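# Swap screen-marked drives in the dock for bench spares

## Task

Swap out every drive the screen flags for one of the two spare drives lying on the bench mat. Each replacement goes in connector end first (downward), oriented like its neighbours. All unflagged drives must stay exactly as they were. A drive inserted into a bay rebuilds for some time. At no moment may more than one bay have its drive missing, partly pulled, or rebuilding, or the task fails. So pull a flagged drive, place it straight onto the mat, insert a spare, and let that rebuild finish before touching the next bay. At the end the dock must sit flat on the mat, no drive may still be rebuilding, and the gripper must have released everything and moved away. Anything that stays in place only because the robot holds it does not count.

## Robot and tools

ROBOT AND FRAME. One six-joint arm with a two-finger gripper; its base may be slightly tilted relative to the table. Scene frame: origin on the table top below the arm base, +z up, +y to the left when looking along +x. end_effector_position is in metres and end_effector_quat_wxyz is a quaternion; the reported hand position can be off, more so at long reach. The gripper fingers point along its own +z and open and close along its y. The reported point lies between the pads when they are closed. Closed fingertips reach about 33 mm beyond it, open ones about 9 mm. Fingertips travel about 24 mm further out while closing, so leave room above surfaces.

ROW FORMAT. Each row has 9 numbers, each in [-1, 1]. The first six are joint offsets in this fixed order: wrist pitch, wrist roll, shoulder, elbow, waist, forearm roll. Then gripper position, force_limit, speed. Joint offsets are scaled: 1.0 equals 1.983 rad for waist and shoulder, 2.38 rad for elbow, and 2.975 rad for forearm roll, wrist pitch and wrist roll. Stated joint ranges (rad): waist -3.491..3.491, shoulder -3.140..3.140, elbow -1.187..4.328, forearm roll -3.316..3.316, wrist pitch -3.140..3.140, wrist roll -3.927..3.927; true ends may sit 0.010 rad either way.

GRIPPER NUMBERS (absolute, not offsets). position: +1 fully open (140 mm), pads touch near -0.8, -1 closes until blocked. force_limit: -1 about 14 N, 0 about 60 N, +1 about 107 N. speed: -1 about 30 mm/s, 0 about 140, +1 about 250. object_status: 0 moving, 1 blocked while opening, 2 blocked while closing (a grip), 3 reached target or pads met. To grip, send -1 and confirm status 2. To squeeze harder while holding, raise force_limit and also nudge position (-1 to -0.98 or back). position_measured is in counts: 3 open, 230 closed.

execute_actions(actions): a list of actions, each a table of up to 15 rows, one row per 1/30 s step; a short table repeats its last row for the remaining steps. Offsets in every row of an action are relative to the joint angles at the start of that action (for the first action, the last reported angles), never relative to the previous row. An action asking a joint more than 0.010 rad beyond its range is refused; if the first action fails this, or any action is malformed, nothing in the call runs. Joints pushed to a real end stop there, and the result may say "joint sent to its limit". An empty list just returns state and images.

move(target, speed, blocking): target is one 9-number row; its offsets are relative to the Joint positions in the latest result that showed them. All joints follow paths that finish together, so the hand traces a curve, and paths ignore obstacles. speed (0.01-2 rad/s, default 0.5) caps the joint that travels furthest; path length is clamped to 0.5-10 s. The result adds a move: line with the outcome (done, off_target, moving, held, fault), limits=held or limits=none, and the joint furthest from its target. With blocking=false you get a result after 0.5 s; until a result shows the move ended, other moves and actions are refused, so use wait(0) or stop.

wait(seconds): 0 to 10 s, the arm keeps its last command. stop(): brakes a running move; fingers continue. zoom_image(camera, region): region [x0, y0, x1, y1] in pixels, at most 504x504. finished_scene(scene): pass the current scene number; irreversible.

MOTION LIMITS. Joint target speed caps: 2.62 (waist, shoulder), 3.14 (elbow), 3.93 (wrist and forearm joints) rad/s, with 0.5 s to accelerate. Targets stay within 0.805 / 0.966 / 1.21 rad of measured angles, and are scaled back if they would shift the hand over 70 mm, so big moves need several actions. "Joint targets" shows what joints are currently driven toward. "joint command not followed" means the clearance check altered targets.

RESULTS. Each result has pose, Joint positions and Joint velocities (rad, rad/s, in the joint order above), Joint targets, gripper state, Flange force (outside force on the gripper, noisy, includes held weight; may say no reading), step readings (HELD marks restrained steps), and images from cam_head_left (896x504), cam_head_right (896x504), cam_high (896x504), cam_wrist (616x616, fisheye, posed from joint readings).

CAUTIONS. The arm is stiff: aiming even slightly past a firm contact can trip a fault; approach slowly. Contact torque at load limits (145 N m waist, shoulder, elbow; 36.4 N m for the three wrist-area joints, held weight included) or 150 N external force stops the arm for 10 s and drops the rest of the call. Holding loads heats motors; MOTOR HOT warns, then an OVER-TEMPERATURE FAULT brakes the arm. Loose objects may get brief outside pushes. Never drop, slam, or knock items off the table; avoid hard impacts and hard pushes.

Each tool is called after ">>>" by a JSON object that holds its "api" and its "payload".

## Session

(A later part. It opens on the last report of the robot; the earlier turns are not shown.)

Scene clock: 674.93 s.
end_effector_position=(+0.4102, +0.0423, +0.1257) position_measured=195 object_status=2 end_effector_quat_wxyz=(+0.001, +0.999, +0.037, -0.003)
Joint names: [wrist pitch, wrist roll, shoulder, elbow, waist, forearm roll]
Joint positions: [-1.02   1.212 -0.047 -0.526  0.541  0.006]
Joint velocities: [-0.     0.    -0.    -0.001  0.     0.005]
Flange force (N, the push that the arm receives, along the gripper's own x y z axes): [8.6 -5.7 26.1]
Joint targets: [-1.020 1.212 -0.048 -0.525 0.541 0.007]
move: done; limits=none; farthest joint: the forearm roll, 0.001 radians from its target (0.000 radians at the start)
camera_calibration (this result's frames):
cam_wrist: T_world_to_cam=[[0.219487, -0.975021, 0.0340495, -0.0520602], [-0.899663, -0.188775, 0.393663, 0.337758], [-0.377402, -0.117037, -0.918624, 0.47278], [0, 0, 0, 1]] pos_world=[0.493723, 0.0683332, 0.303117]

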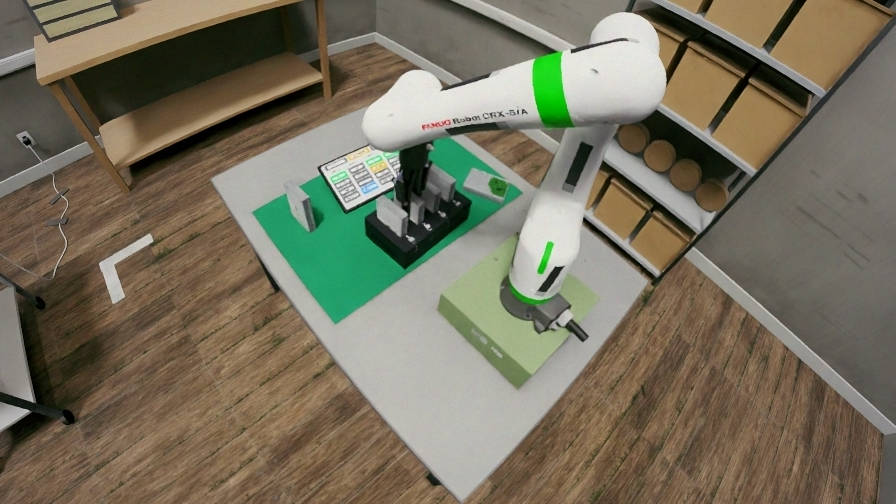

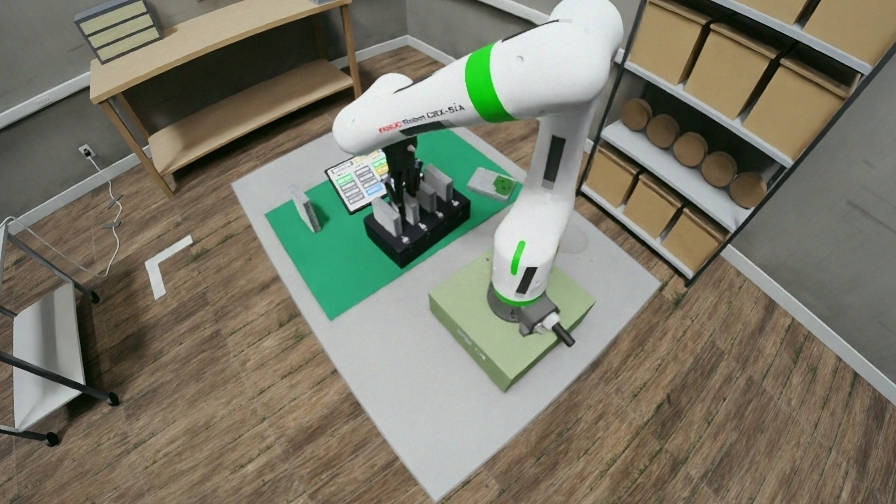

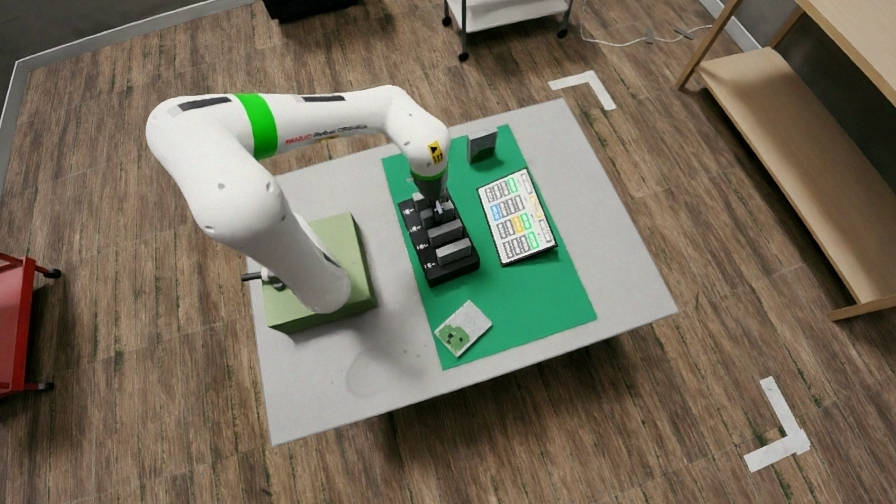

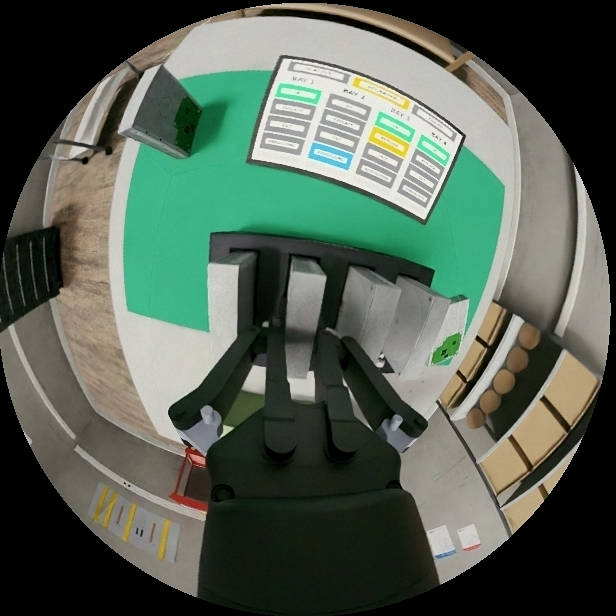

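>>> {"api": "move", "payload": {"target": [0,0,0,0,0,0,-0.157,0.3,0]}}

>>> {"api": "move", "payload": {"target": [-0.155,0,-0.082,0.1286,0.001,0,-0.157,0.3,0], "speed": 0.5}}

>>> {"api": "move", "payload": {"target": [0.059,0.265,0.151,0.051,-0.399,-0.0205,1,0.3,0], "speed": 0.7}}

Scene clock: 683.40 s.
end_effector_position=(+0.4102, +0.0422, +0.1257) position_measured=149 object_status=3 end_effector_quat_wxyz=(+0.001, +0.999, +0.037, -0.003)
Joint names: [wrist pitch, wrist roll, shoulder, elbow, waist, forearm roll]
Joint positions: [-1.02   1.212 -0.047 -0.526  0.541  0.006]
Joint velocities: [-0.001  0.     0.    -0.    -0.    -0.001]
Flange force (N, the push that the arm receives, along the gripper's own x y z axes): [8.6 2.5 2.7]
Joint targets: [-1.020 1.212 -0.047 -0.526 0.541 0.006]
move: done; limits=none; farthest joint: the waist, 0.000 radians from its target (0.000 radians at the start)
camera_calibration (this result's frames):
cam_wrist: T_world_to_cam=[[0.219467, -0.975025, 0.0340727, -0.0520724], [-0.899633, -0.188737, 0.39375, 0.3377], [-0.377485, -0.117068, -0.918586, 0.472797], [0, 0, 0, 1]] pos_world=[0.493708, 0.0683143, 0.30311]

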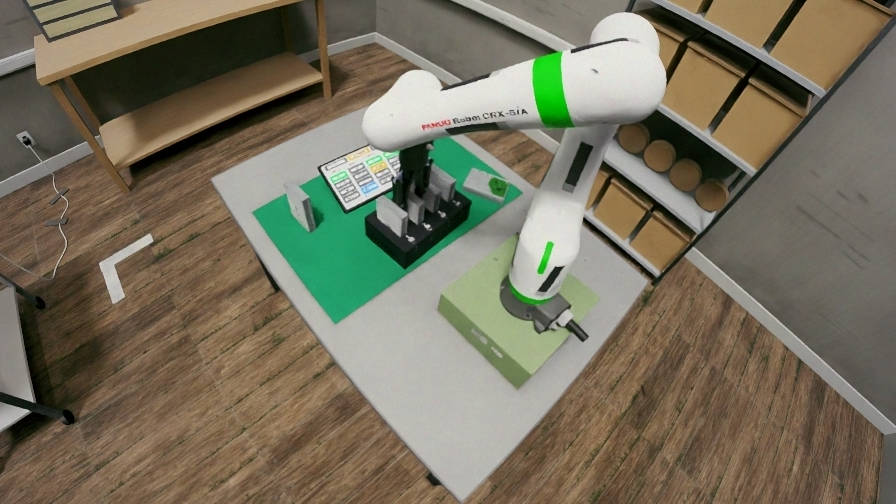

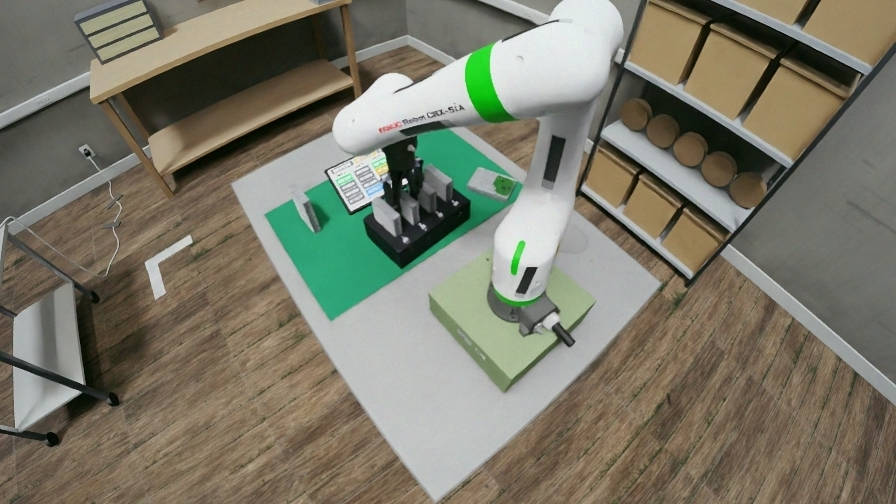

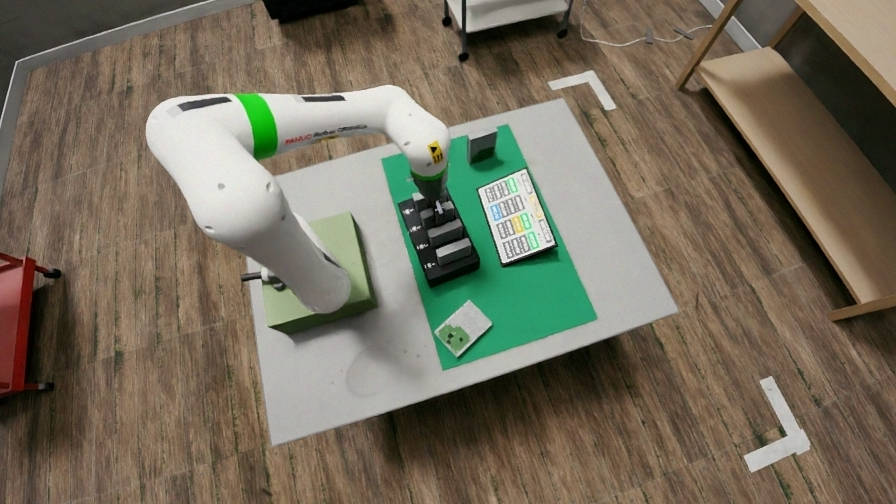

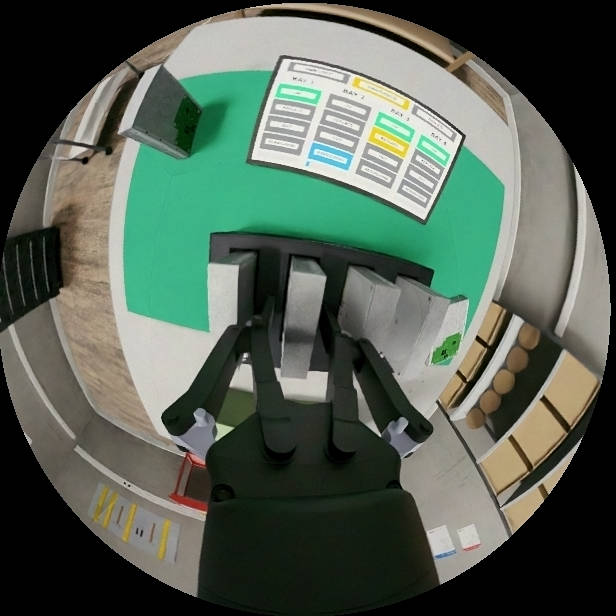

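Scene clock: 684.70 s.
end_effector_position=(+0.4097, +0.0414, +0.3119) position_measured=149 object_status=3 end_effector_quat_wxyz=(+0.000, +0.999, +0.036, +0.001)
Joint names: [wrist pitch, wrist roll, shoulder, elbow, waist, forearm roll]
Joint positions: [-1.481  1.212 -0.21  -0.219  0.543  0.007]
Joint velocities: [ 0.     0.     0.    -0.    -0.     0.001]
Flange force (N, the push that the arm receives, along the gripper's own x y z axes): [4.5 -1.9 -1.7]
Joint targets: [-1.481 1.212 -0.210 -0.219 0.543 0.006]
move: done; limits=none; farthest joint: the forearm roll, 0.001 radians from its target (0.000 radians at the start)
camera_calibration (this result's frames):
cam_wrist: T_world_to_cam=[[0.218424, -0.975284, 0.033338, -0.0584333], [-0.902639, -0.188935, 0.386712, 0.267282], [-0.370855, -0.114559, -0.921598, 0.641697], [0, 0, 0, 1]] pos_world=[0.491999, 0.0670222, 0.489974]

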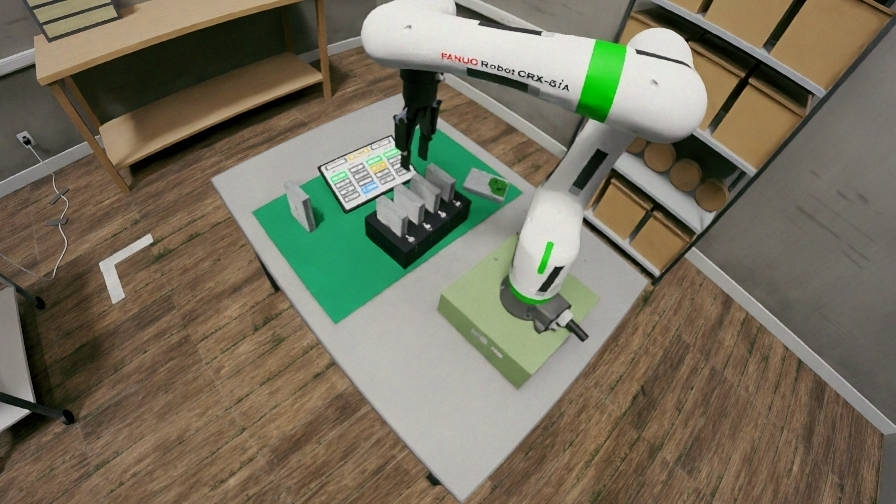

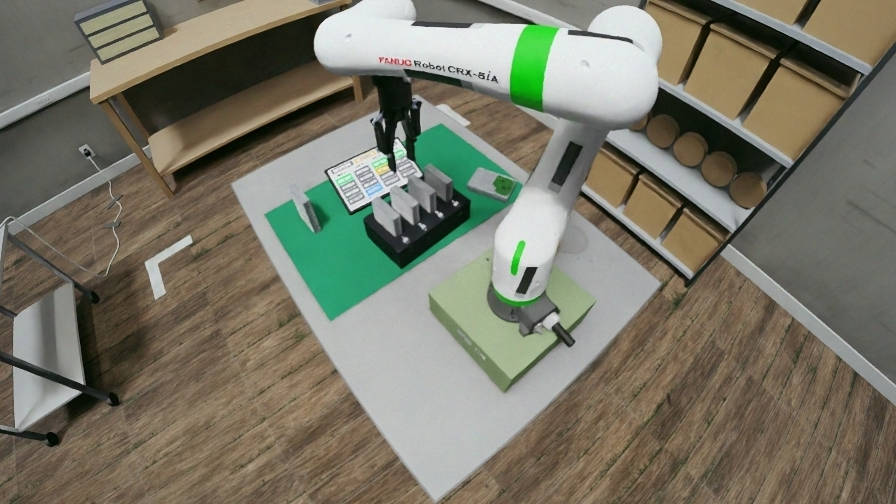

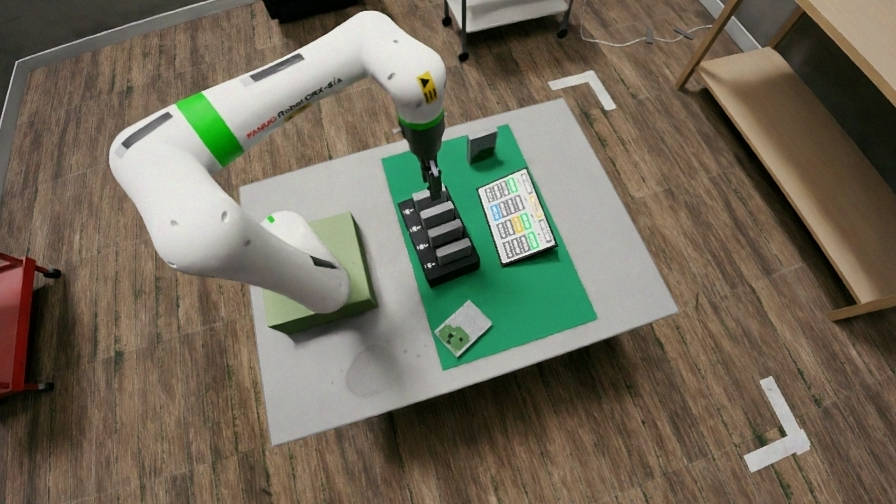

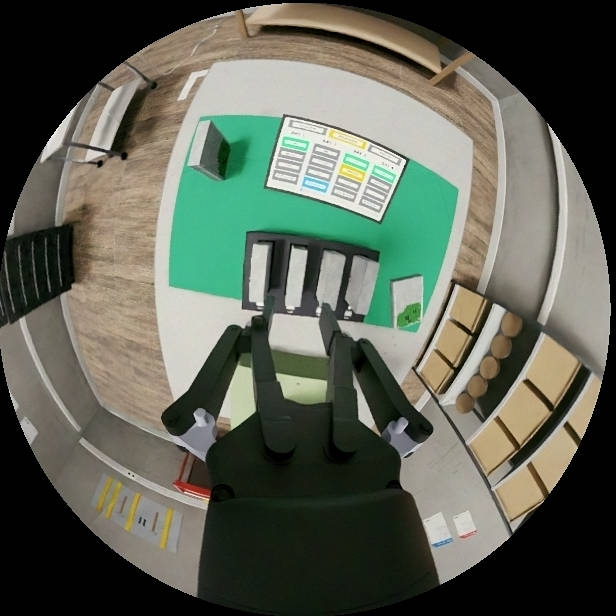

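Scene clock: 686.30 s.
end_effector_position=(+0.4253, -0.2713, +0.2432) position_measured=3 object_status=3 end_effector_quat_wxyz=(+0.003, +1.000, +0.029, +0.009)
Joint names: [wrist pitch, wrist roll, shoulder, elbow, waist, forearm roll]
Joint positions: [-1.306  2.001  0.089 -0.098 -0.248 -0.055]
Joint velocities: [ 0.001 -0.001  0.001 -0.001 -0.001  0.   ]
Flange force (N, the push that the arm receives, along the gripper's own x y z axes): [4.3 7.9 -2.4]
Joint targets: [-1.306 2.001 0.089 -0.098 -0.248 -0.054]
move: done; limits=none; farthest joint: the forearm roll, 0.001 radians from its target (0.060 radians at the start)
camera_calibration (this result's frames):
cam_wrist: T_world_to_cam=[[0.203116, -0.978248, 0.0421349, -0.360966], [-0.911443, -0.17317, 0.373208, 0.26012], [-0.357793, -0.114208, -0.926791, 0.544127], [0, 0, 0, 1]] pos_world=[0.505087, -0.245925, 0.422422]

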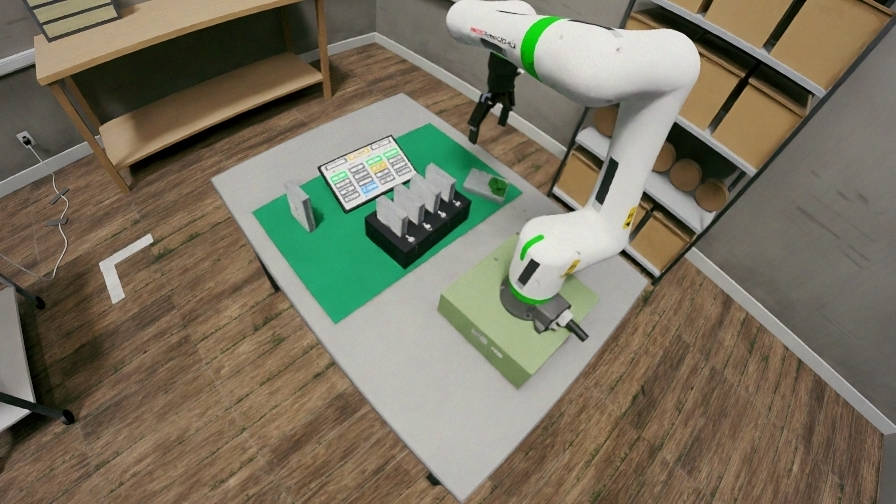

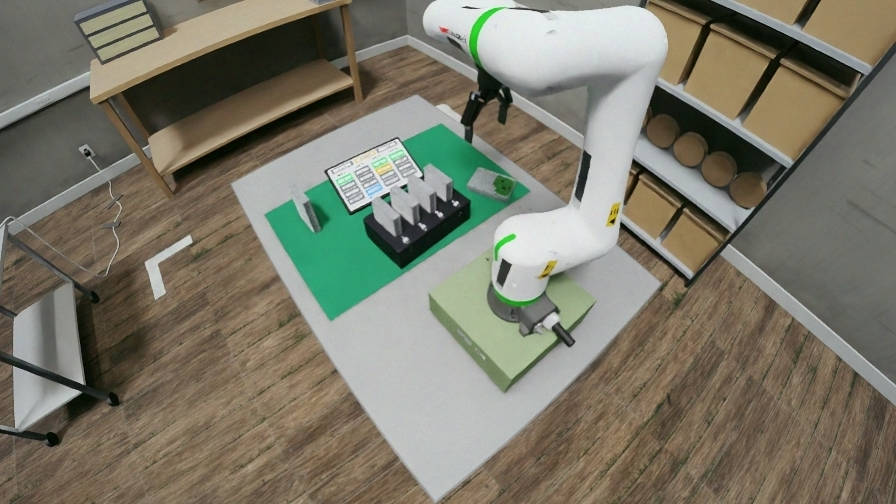

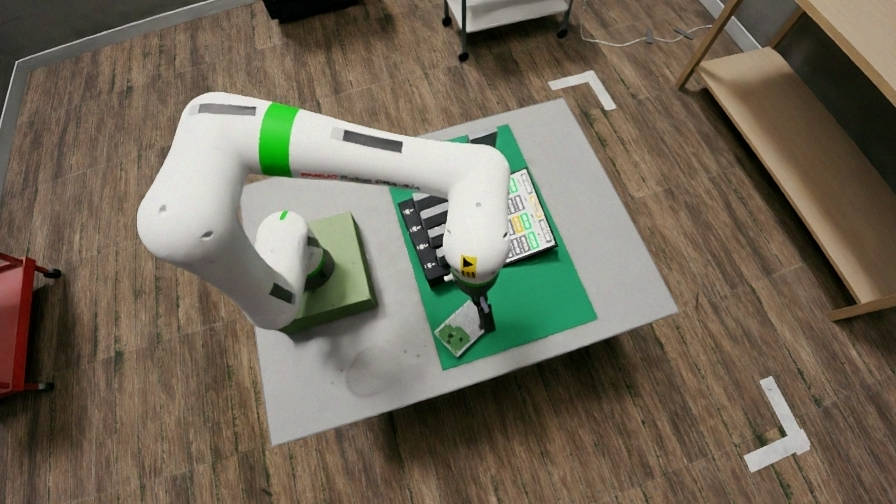

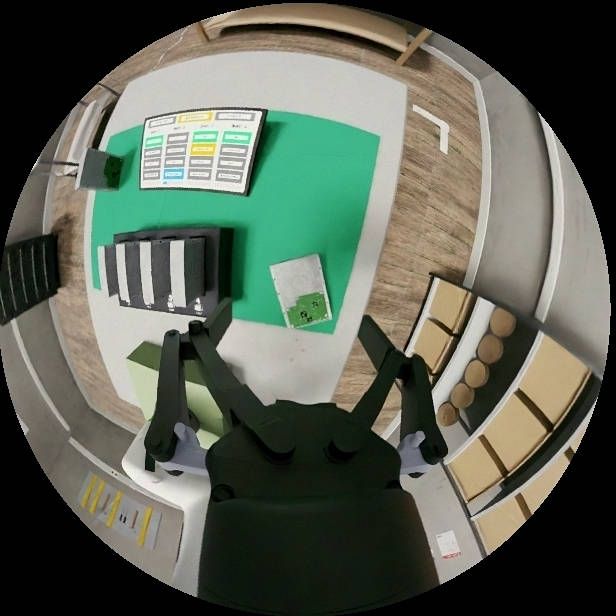

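>>> {"api": "move", "payload": {"target": [0.117,-0.947,0.075,-0.0836,0.0133,0.001,1,0.3,0], "speed": 1.2}}

Scene clock: 714.43 s.
end_effector_position=(+0.4257, -0.2698, +0.0947) position_measured=3 object_status=3 end_effector_quat_wxyz=(+0.006, -0.195, +0.981, -0.008)
Joint names: [wrist pitch, wrist roll, shoulder, elbow, waist, forearm roll]
Joint positions: [-0.958 -0.817  0.238 -0.297 -0.222 -0.052]
Joint velocities: [-0.001  0.001  0.    -0.001 -0.    -0.   ]
Flange force (N, the push that the arm receives, along the gripper's own x y z axes): [-5.9 -11.4 0.3]
Joint targets: [-0.958 -0.817 0.238 -0.297 -0.222 -0.052]
move: done; limits=none; farthest joint: the waist, 0.000 radians from its target (0.027 radians at the start)
camera_calibration (this result's frames):
cam_wrist: T_world_to_cam=[[-0.514655, 0.8573, 0.0129605, 0.450164], [0.790667, 0.468699, 0.393912, -0.237157], [0.331626, 0.212976, -0.919057, 0.200818], [0, 0, 0, 1]] pos_world=[0.352595, -0.31754, 0.272147]

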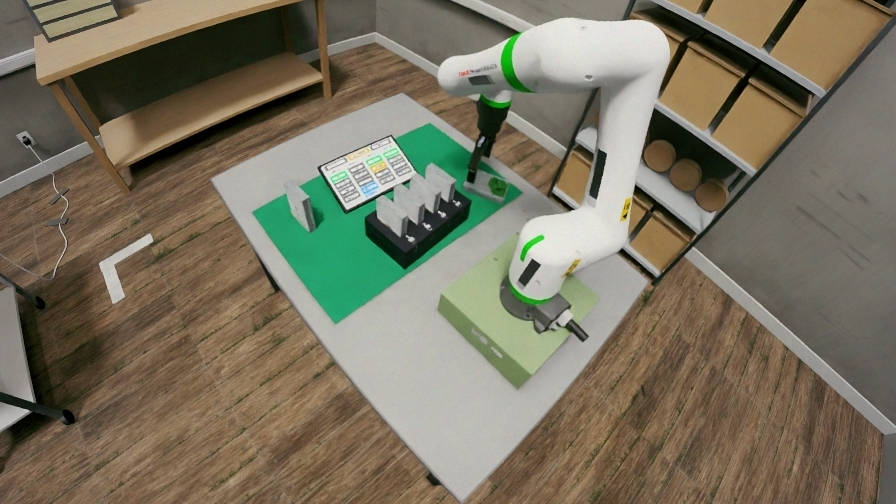

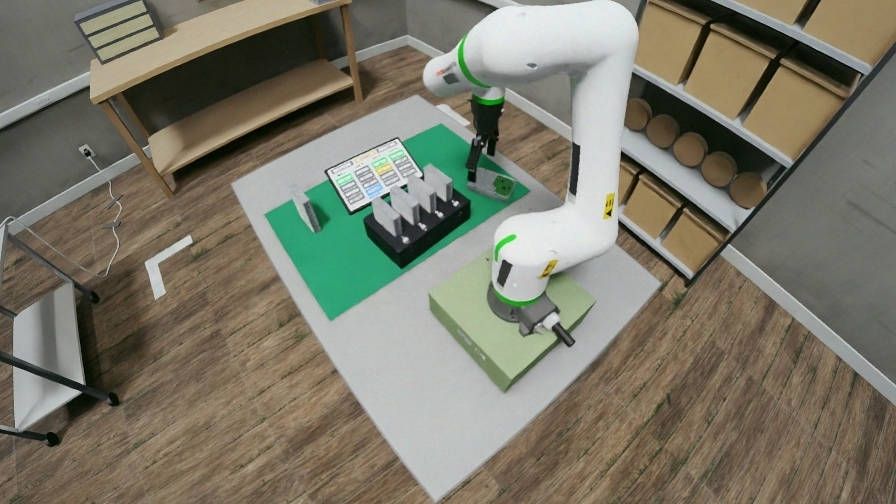

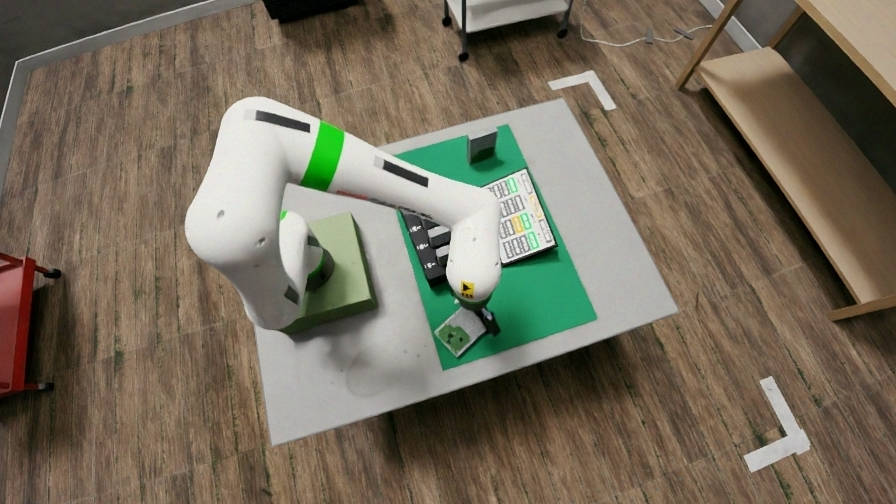

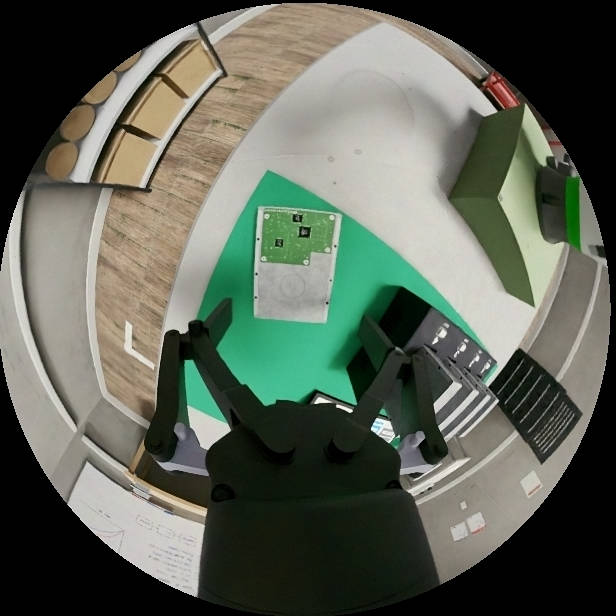

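>>> {"api": "move", "payload": {"target": [0.049,-0.008,0.057,-0.0135,0.012,0,1,0.3,0], "speed": 0.25}}

Scene clock: 724.53 s.
end_effector_position=(+0.4344, -0.2655, +0.0295) position_measured=3 object_status=3 end_effector_quat_wxyz=(+0.005, -0.192, +0.981, -0.009)
Joint names: [wrist pitch, wrist roll, shoulder, elbow, waist, forearm roll]
Joint positions: [-0.812 -0.84   0.351 -0.329 -0.198 -0.052]
Joint velocities: [ 0.001  0.     0.    -0.    -0.     0.   ]
Flange force (N, the push that the arm receives, along the gripper's own x y z axes): [-4.8 -6.8 1.0]
Joint targets: [-0.812 -0.840 0.351 -0.329 -0.198 -0.052]
move: done; limits=none; farthest joint: the waist, 0.000 radians from its target (0.024 radians at the start)
camera_calibration (this result's frames):
cam_wrist: T_world_to_cam=[[-0.509519, 0.860384, 0.0113919, 0.450456], [0.793903, 0.46496, 0.39183, -0.222803], [0.331828, 0.208689, -0.919967, 0.135924], [0, 0, 0, 1]] pos_world=[0.361297, -0.312336, 0.207215]

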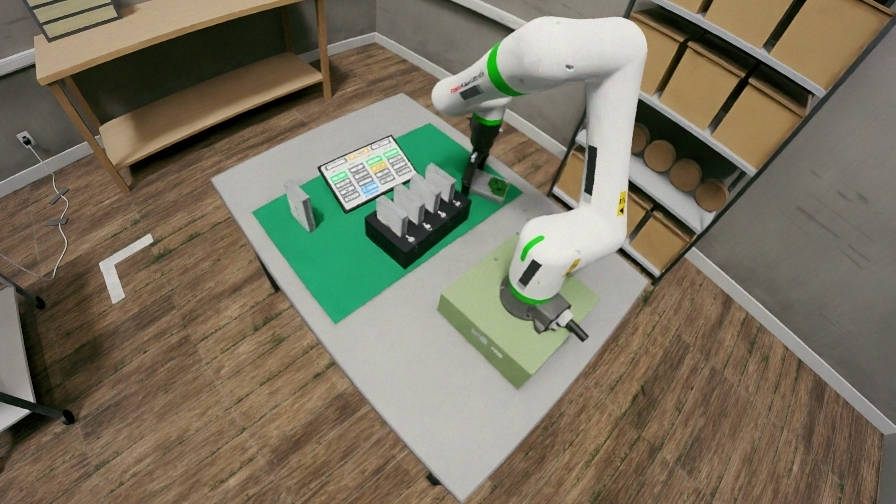

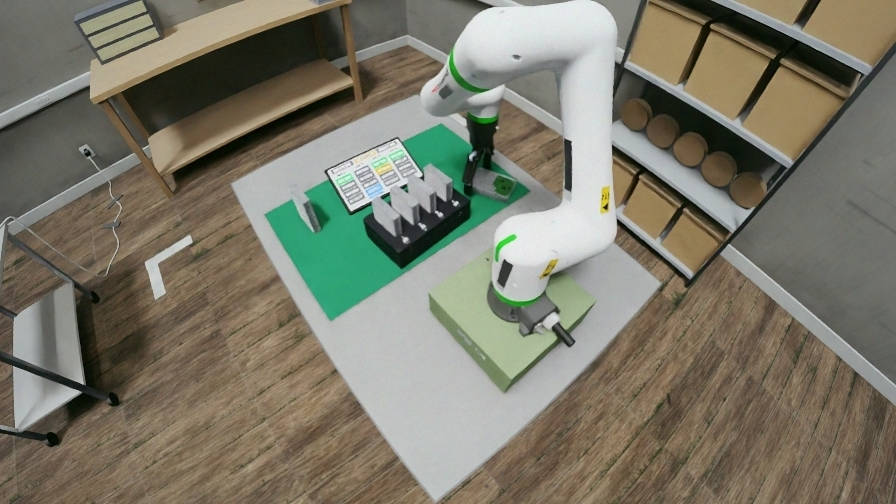

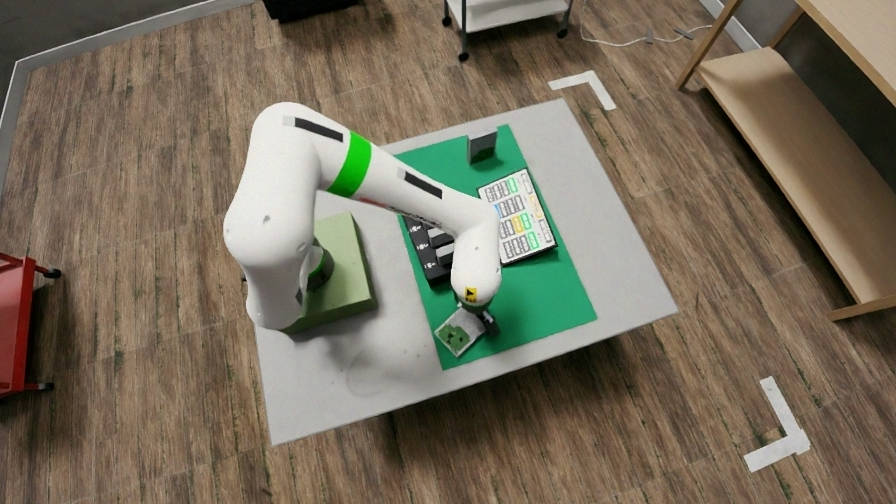

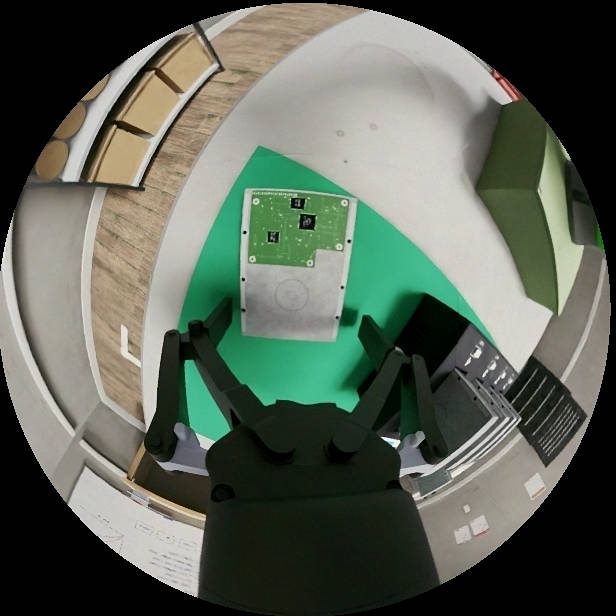

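>>> {"api": "move", "payload": {"target": [0,0,0,0,0,0,-1,0.3,0]}}

>>> {"api": "move", "payload": {"target": [-0.166,0,-0.132,0.097,-0.015,0,-1,0.3,0], "speed": 0.5}}

Scene clock: 729.17 s.
end_effector_position=(+0.4346, -0.2655, +0.0296) position_measured=75 object_status=2 end_effector_quat_wxyz=(+0.005, -0.192, +0.981, -0.010)
Joint names: [wrist pitch, wrist roll, shoulder, elbow, waist, forearm roll]
Joint positions: [-0.812 -0.84   0.351 -0.329 -0.198 -0.051]
Joint velocities: [-0.001 -0.001  0.001  0.001  0.    -0.001]
Flange force (N, the push that the arm receives, along the gripper's own x y z axes): [-2.7 4.8 -75.2]
Joint targets: [-0.812 -0.840 0.351 -0.329 -0.198 -0.052]
move: done; limits=none; farthest joint: the forearm roll, 0.001 radians from its target (0.000 radians at the start)
camera_calibration (this result's frames):
cam_wrist: T_world_to_cam=[[-0.509642, 0.860315, 0.0110743, 0.450622], [0.793736, 0.465156, 0.391935, -0.222782], [0.332036, 0.208537, -0.919926, 0.135858], [0, 0, 0, 1]] pos_world=[0.361376, -0.31238, 0.207305]

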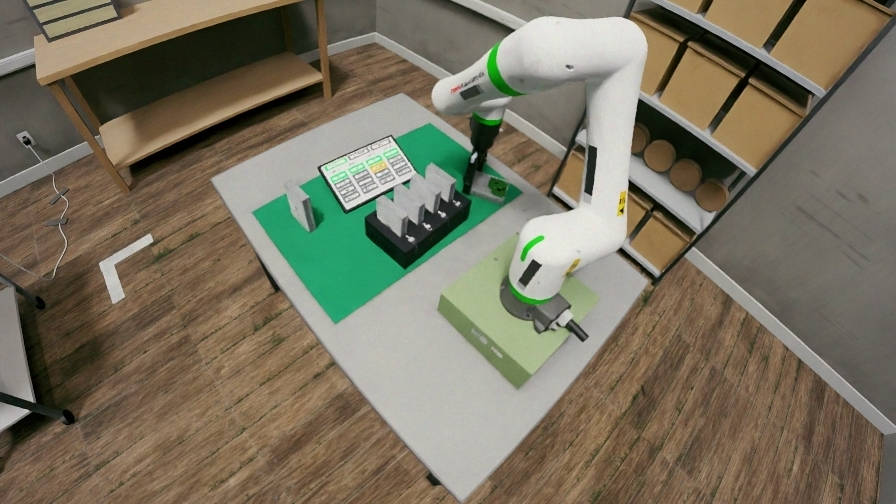

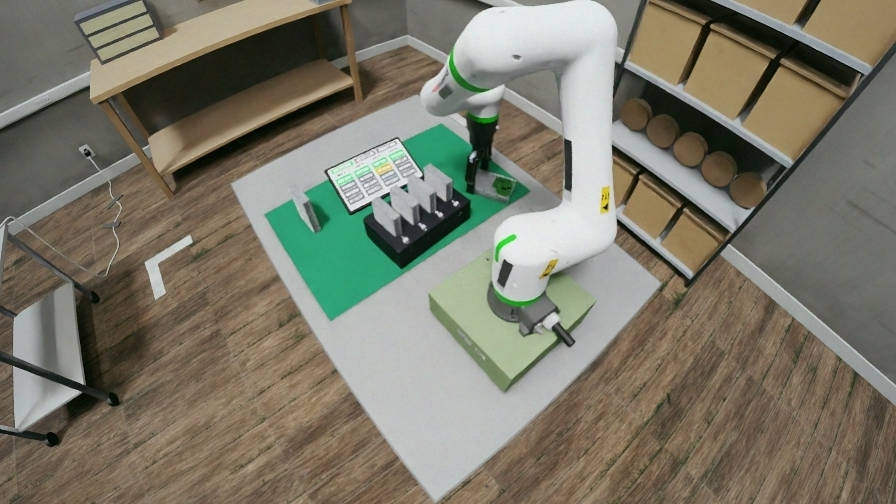

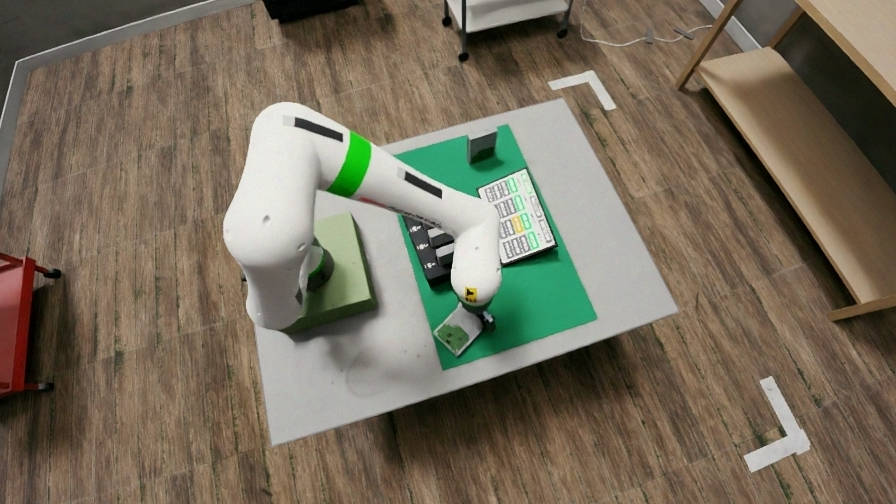

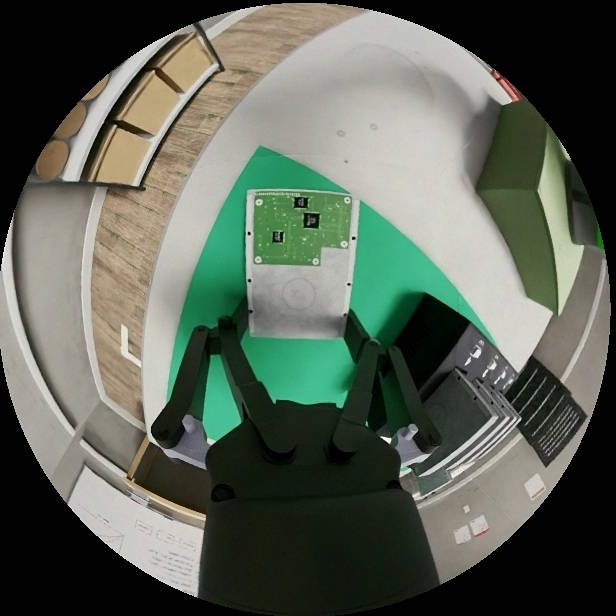

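Scene clock: 730.53 s.
end_effector_position=(+0.4305, -0.2638, +0.2430) position_measured=76 object_status=2 end_effector_quat_wxyz=(+0.008, -0.188, +0.982, -0.005)
Joint names: [wrist pitch, wrist roll, shoulder, elbow, waist, forearm roll]
Joint positions: [-1.306 -0.84   0.089 -0.098 -0.228 -0.051]
Joint velocities: [ 0.     0.    -0.     0.002 -0.    -0.002]
Flange force (N, the push that the arm receives, along the gripper's own x y z axes): [-5.5 -7.0 4.6]
Joint targets: [-1.306 -0.840 0.089 -0.098 -0.228 -0.051]
move: done; limits=none; farthest joint: the waist, 0.000 radians from its target (0.030 radians at the start)
camera_calibration (this result's frames):
cam_wrist: T_world_to_cam=[[-0.503155, 0.864015, 0.0176926, 0.441289], [0.796011, 0.455389, 0.398732, -0.309173], [0.336453, 0.214708, -0.916897, 0.332136], [0, 0, 0, 1]] pos_world=[0.356394, -0.311799, 0.420004]

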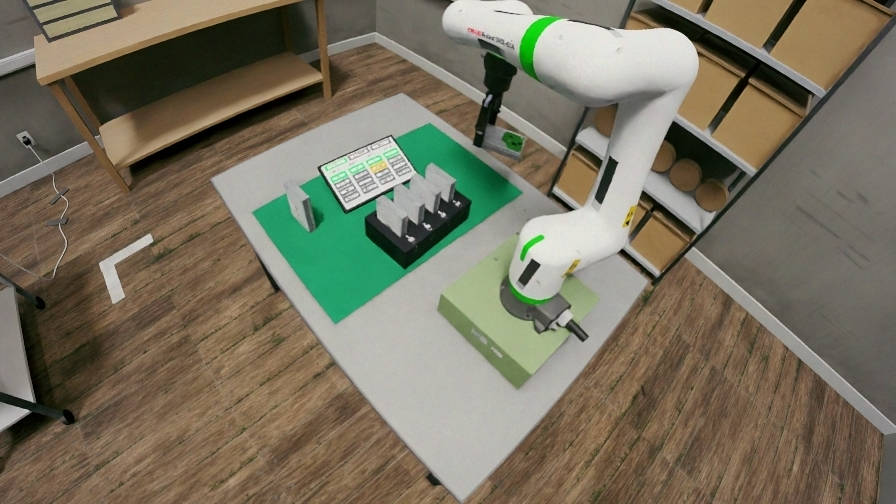

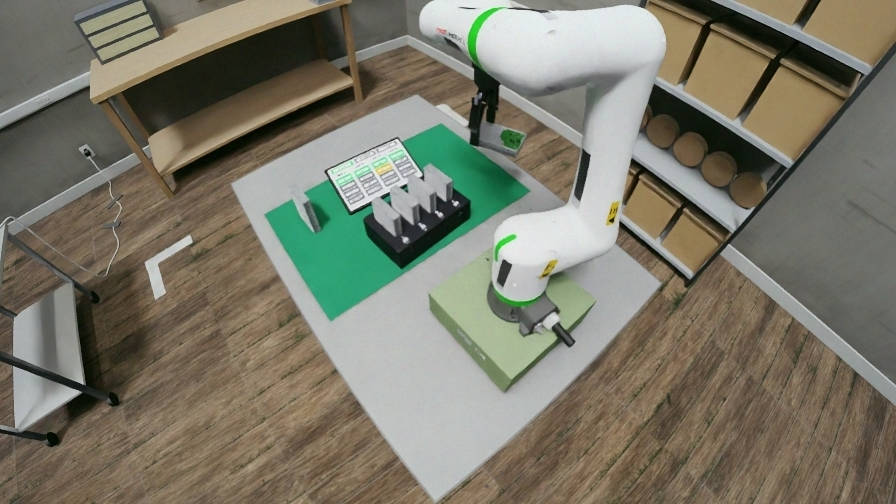

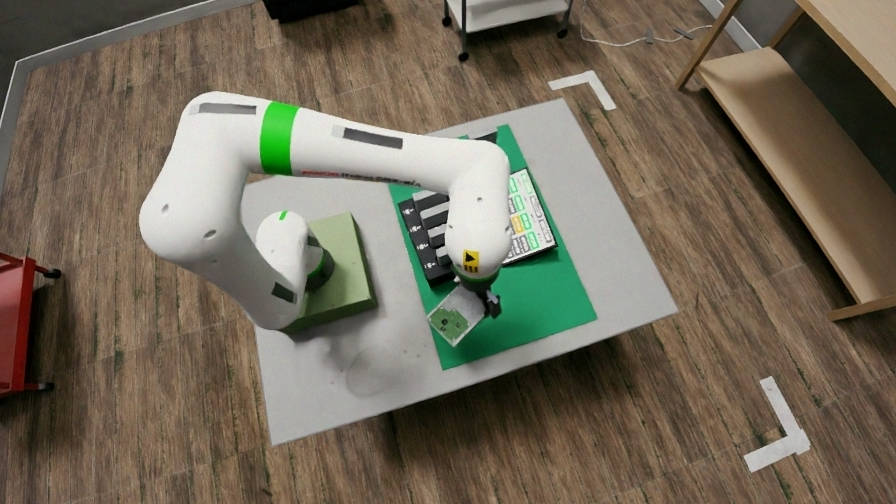

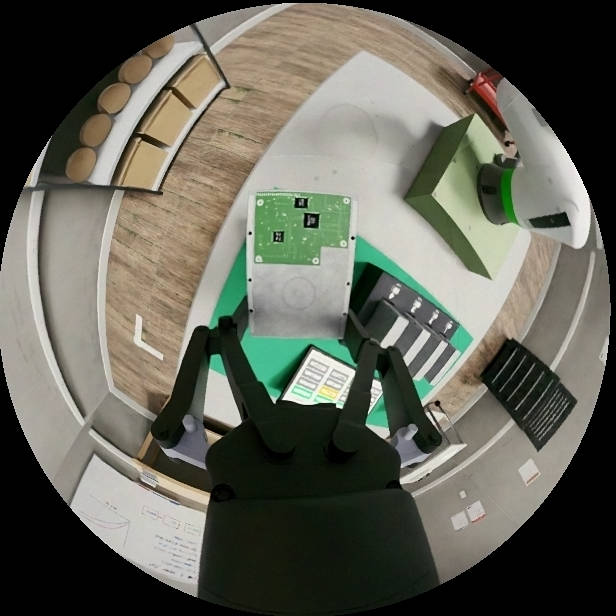

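>>> {"api": "move", "payload": {"target": [-0.0215,-0.2457,0.044,0.063,0.637,0.032,-1,0.3,0], "speed": 0.8}}

Scene clock: 737.70 s.
end_effector_position=(+0.4456, +0.3369, +0.2591) position_measured=76 object_status=2 end_effector_quat_wxyz=(+0.005, -0.448, +0.894, +0.001)
Joint names: [wrist pitch, wrist roll, shoulder, elbow, waist, forearm roll]
Joint positions: [-1.37  -1.571  0.176  0.052  1.036  0.044]
Joint velocities: [-0.002 -0.     0.    -0.     0.001 -0.   ]
Flange force (N, the push that the arm receives, along the gripper's own x y z axes): [-9.1 -2.7 4.1]
Joint targets: [-1.370 -1.571 0.176 0.052 1.036 0.044]
move: done; limits=none; farthest joint: the waist, 0.000 radians from its target (1.263 radians at the start)
camera_calibration (this result's frames):
cam_wrist: T_world_to_cam=[[-0.880513, 0.473124, 0.0291641, 0.22646], [0.444503, 0.802744, 0.397516, -0.561289], [0.164663, 0.362981, -0.917132, 0.239511], [0, 0, 0, 1]] pos_world=[0.409457, 0.25649, 0.43618]

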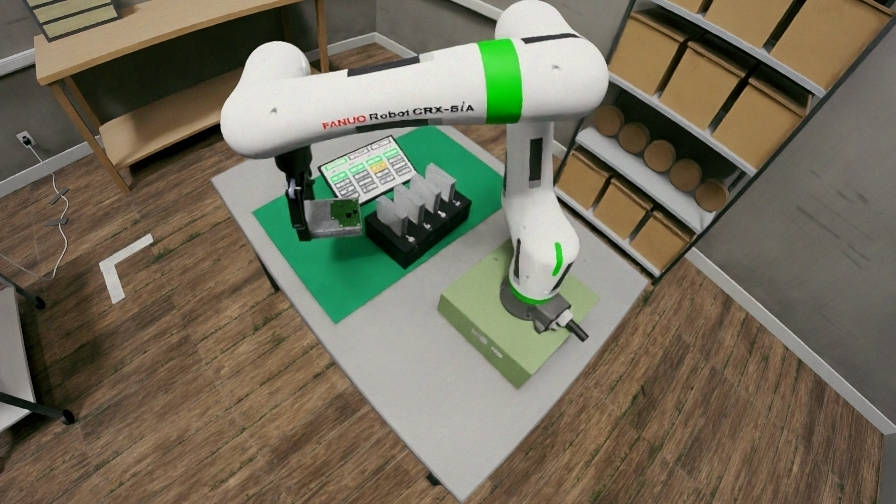

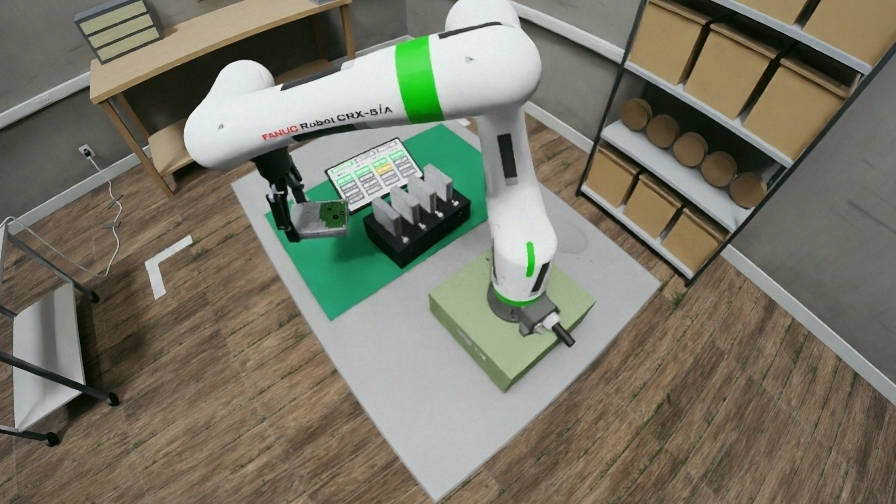

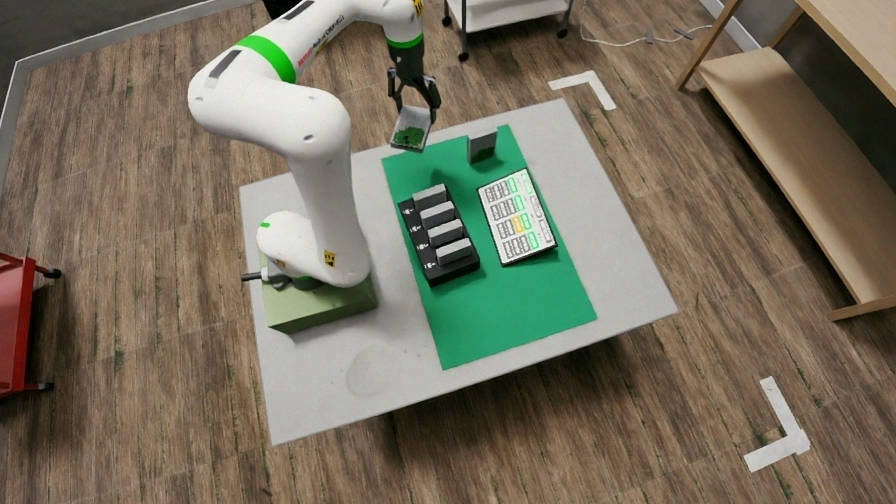

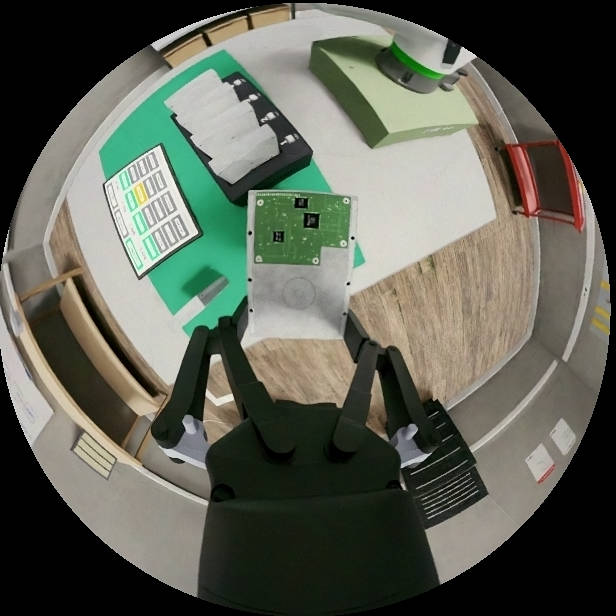

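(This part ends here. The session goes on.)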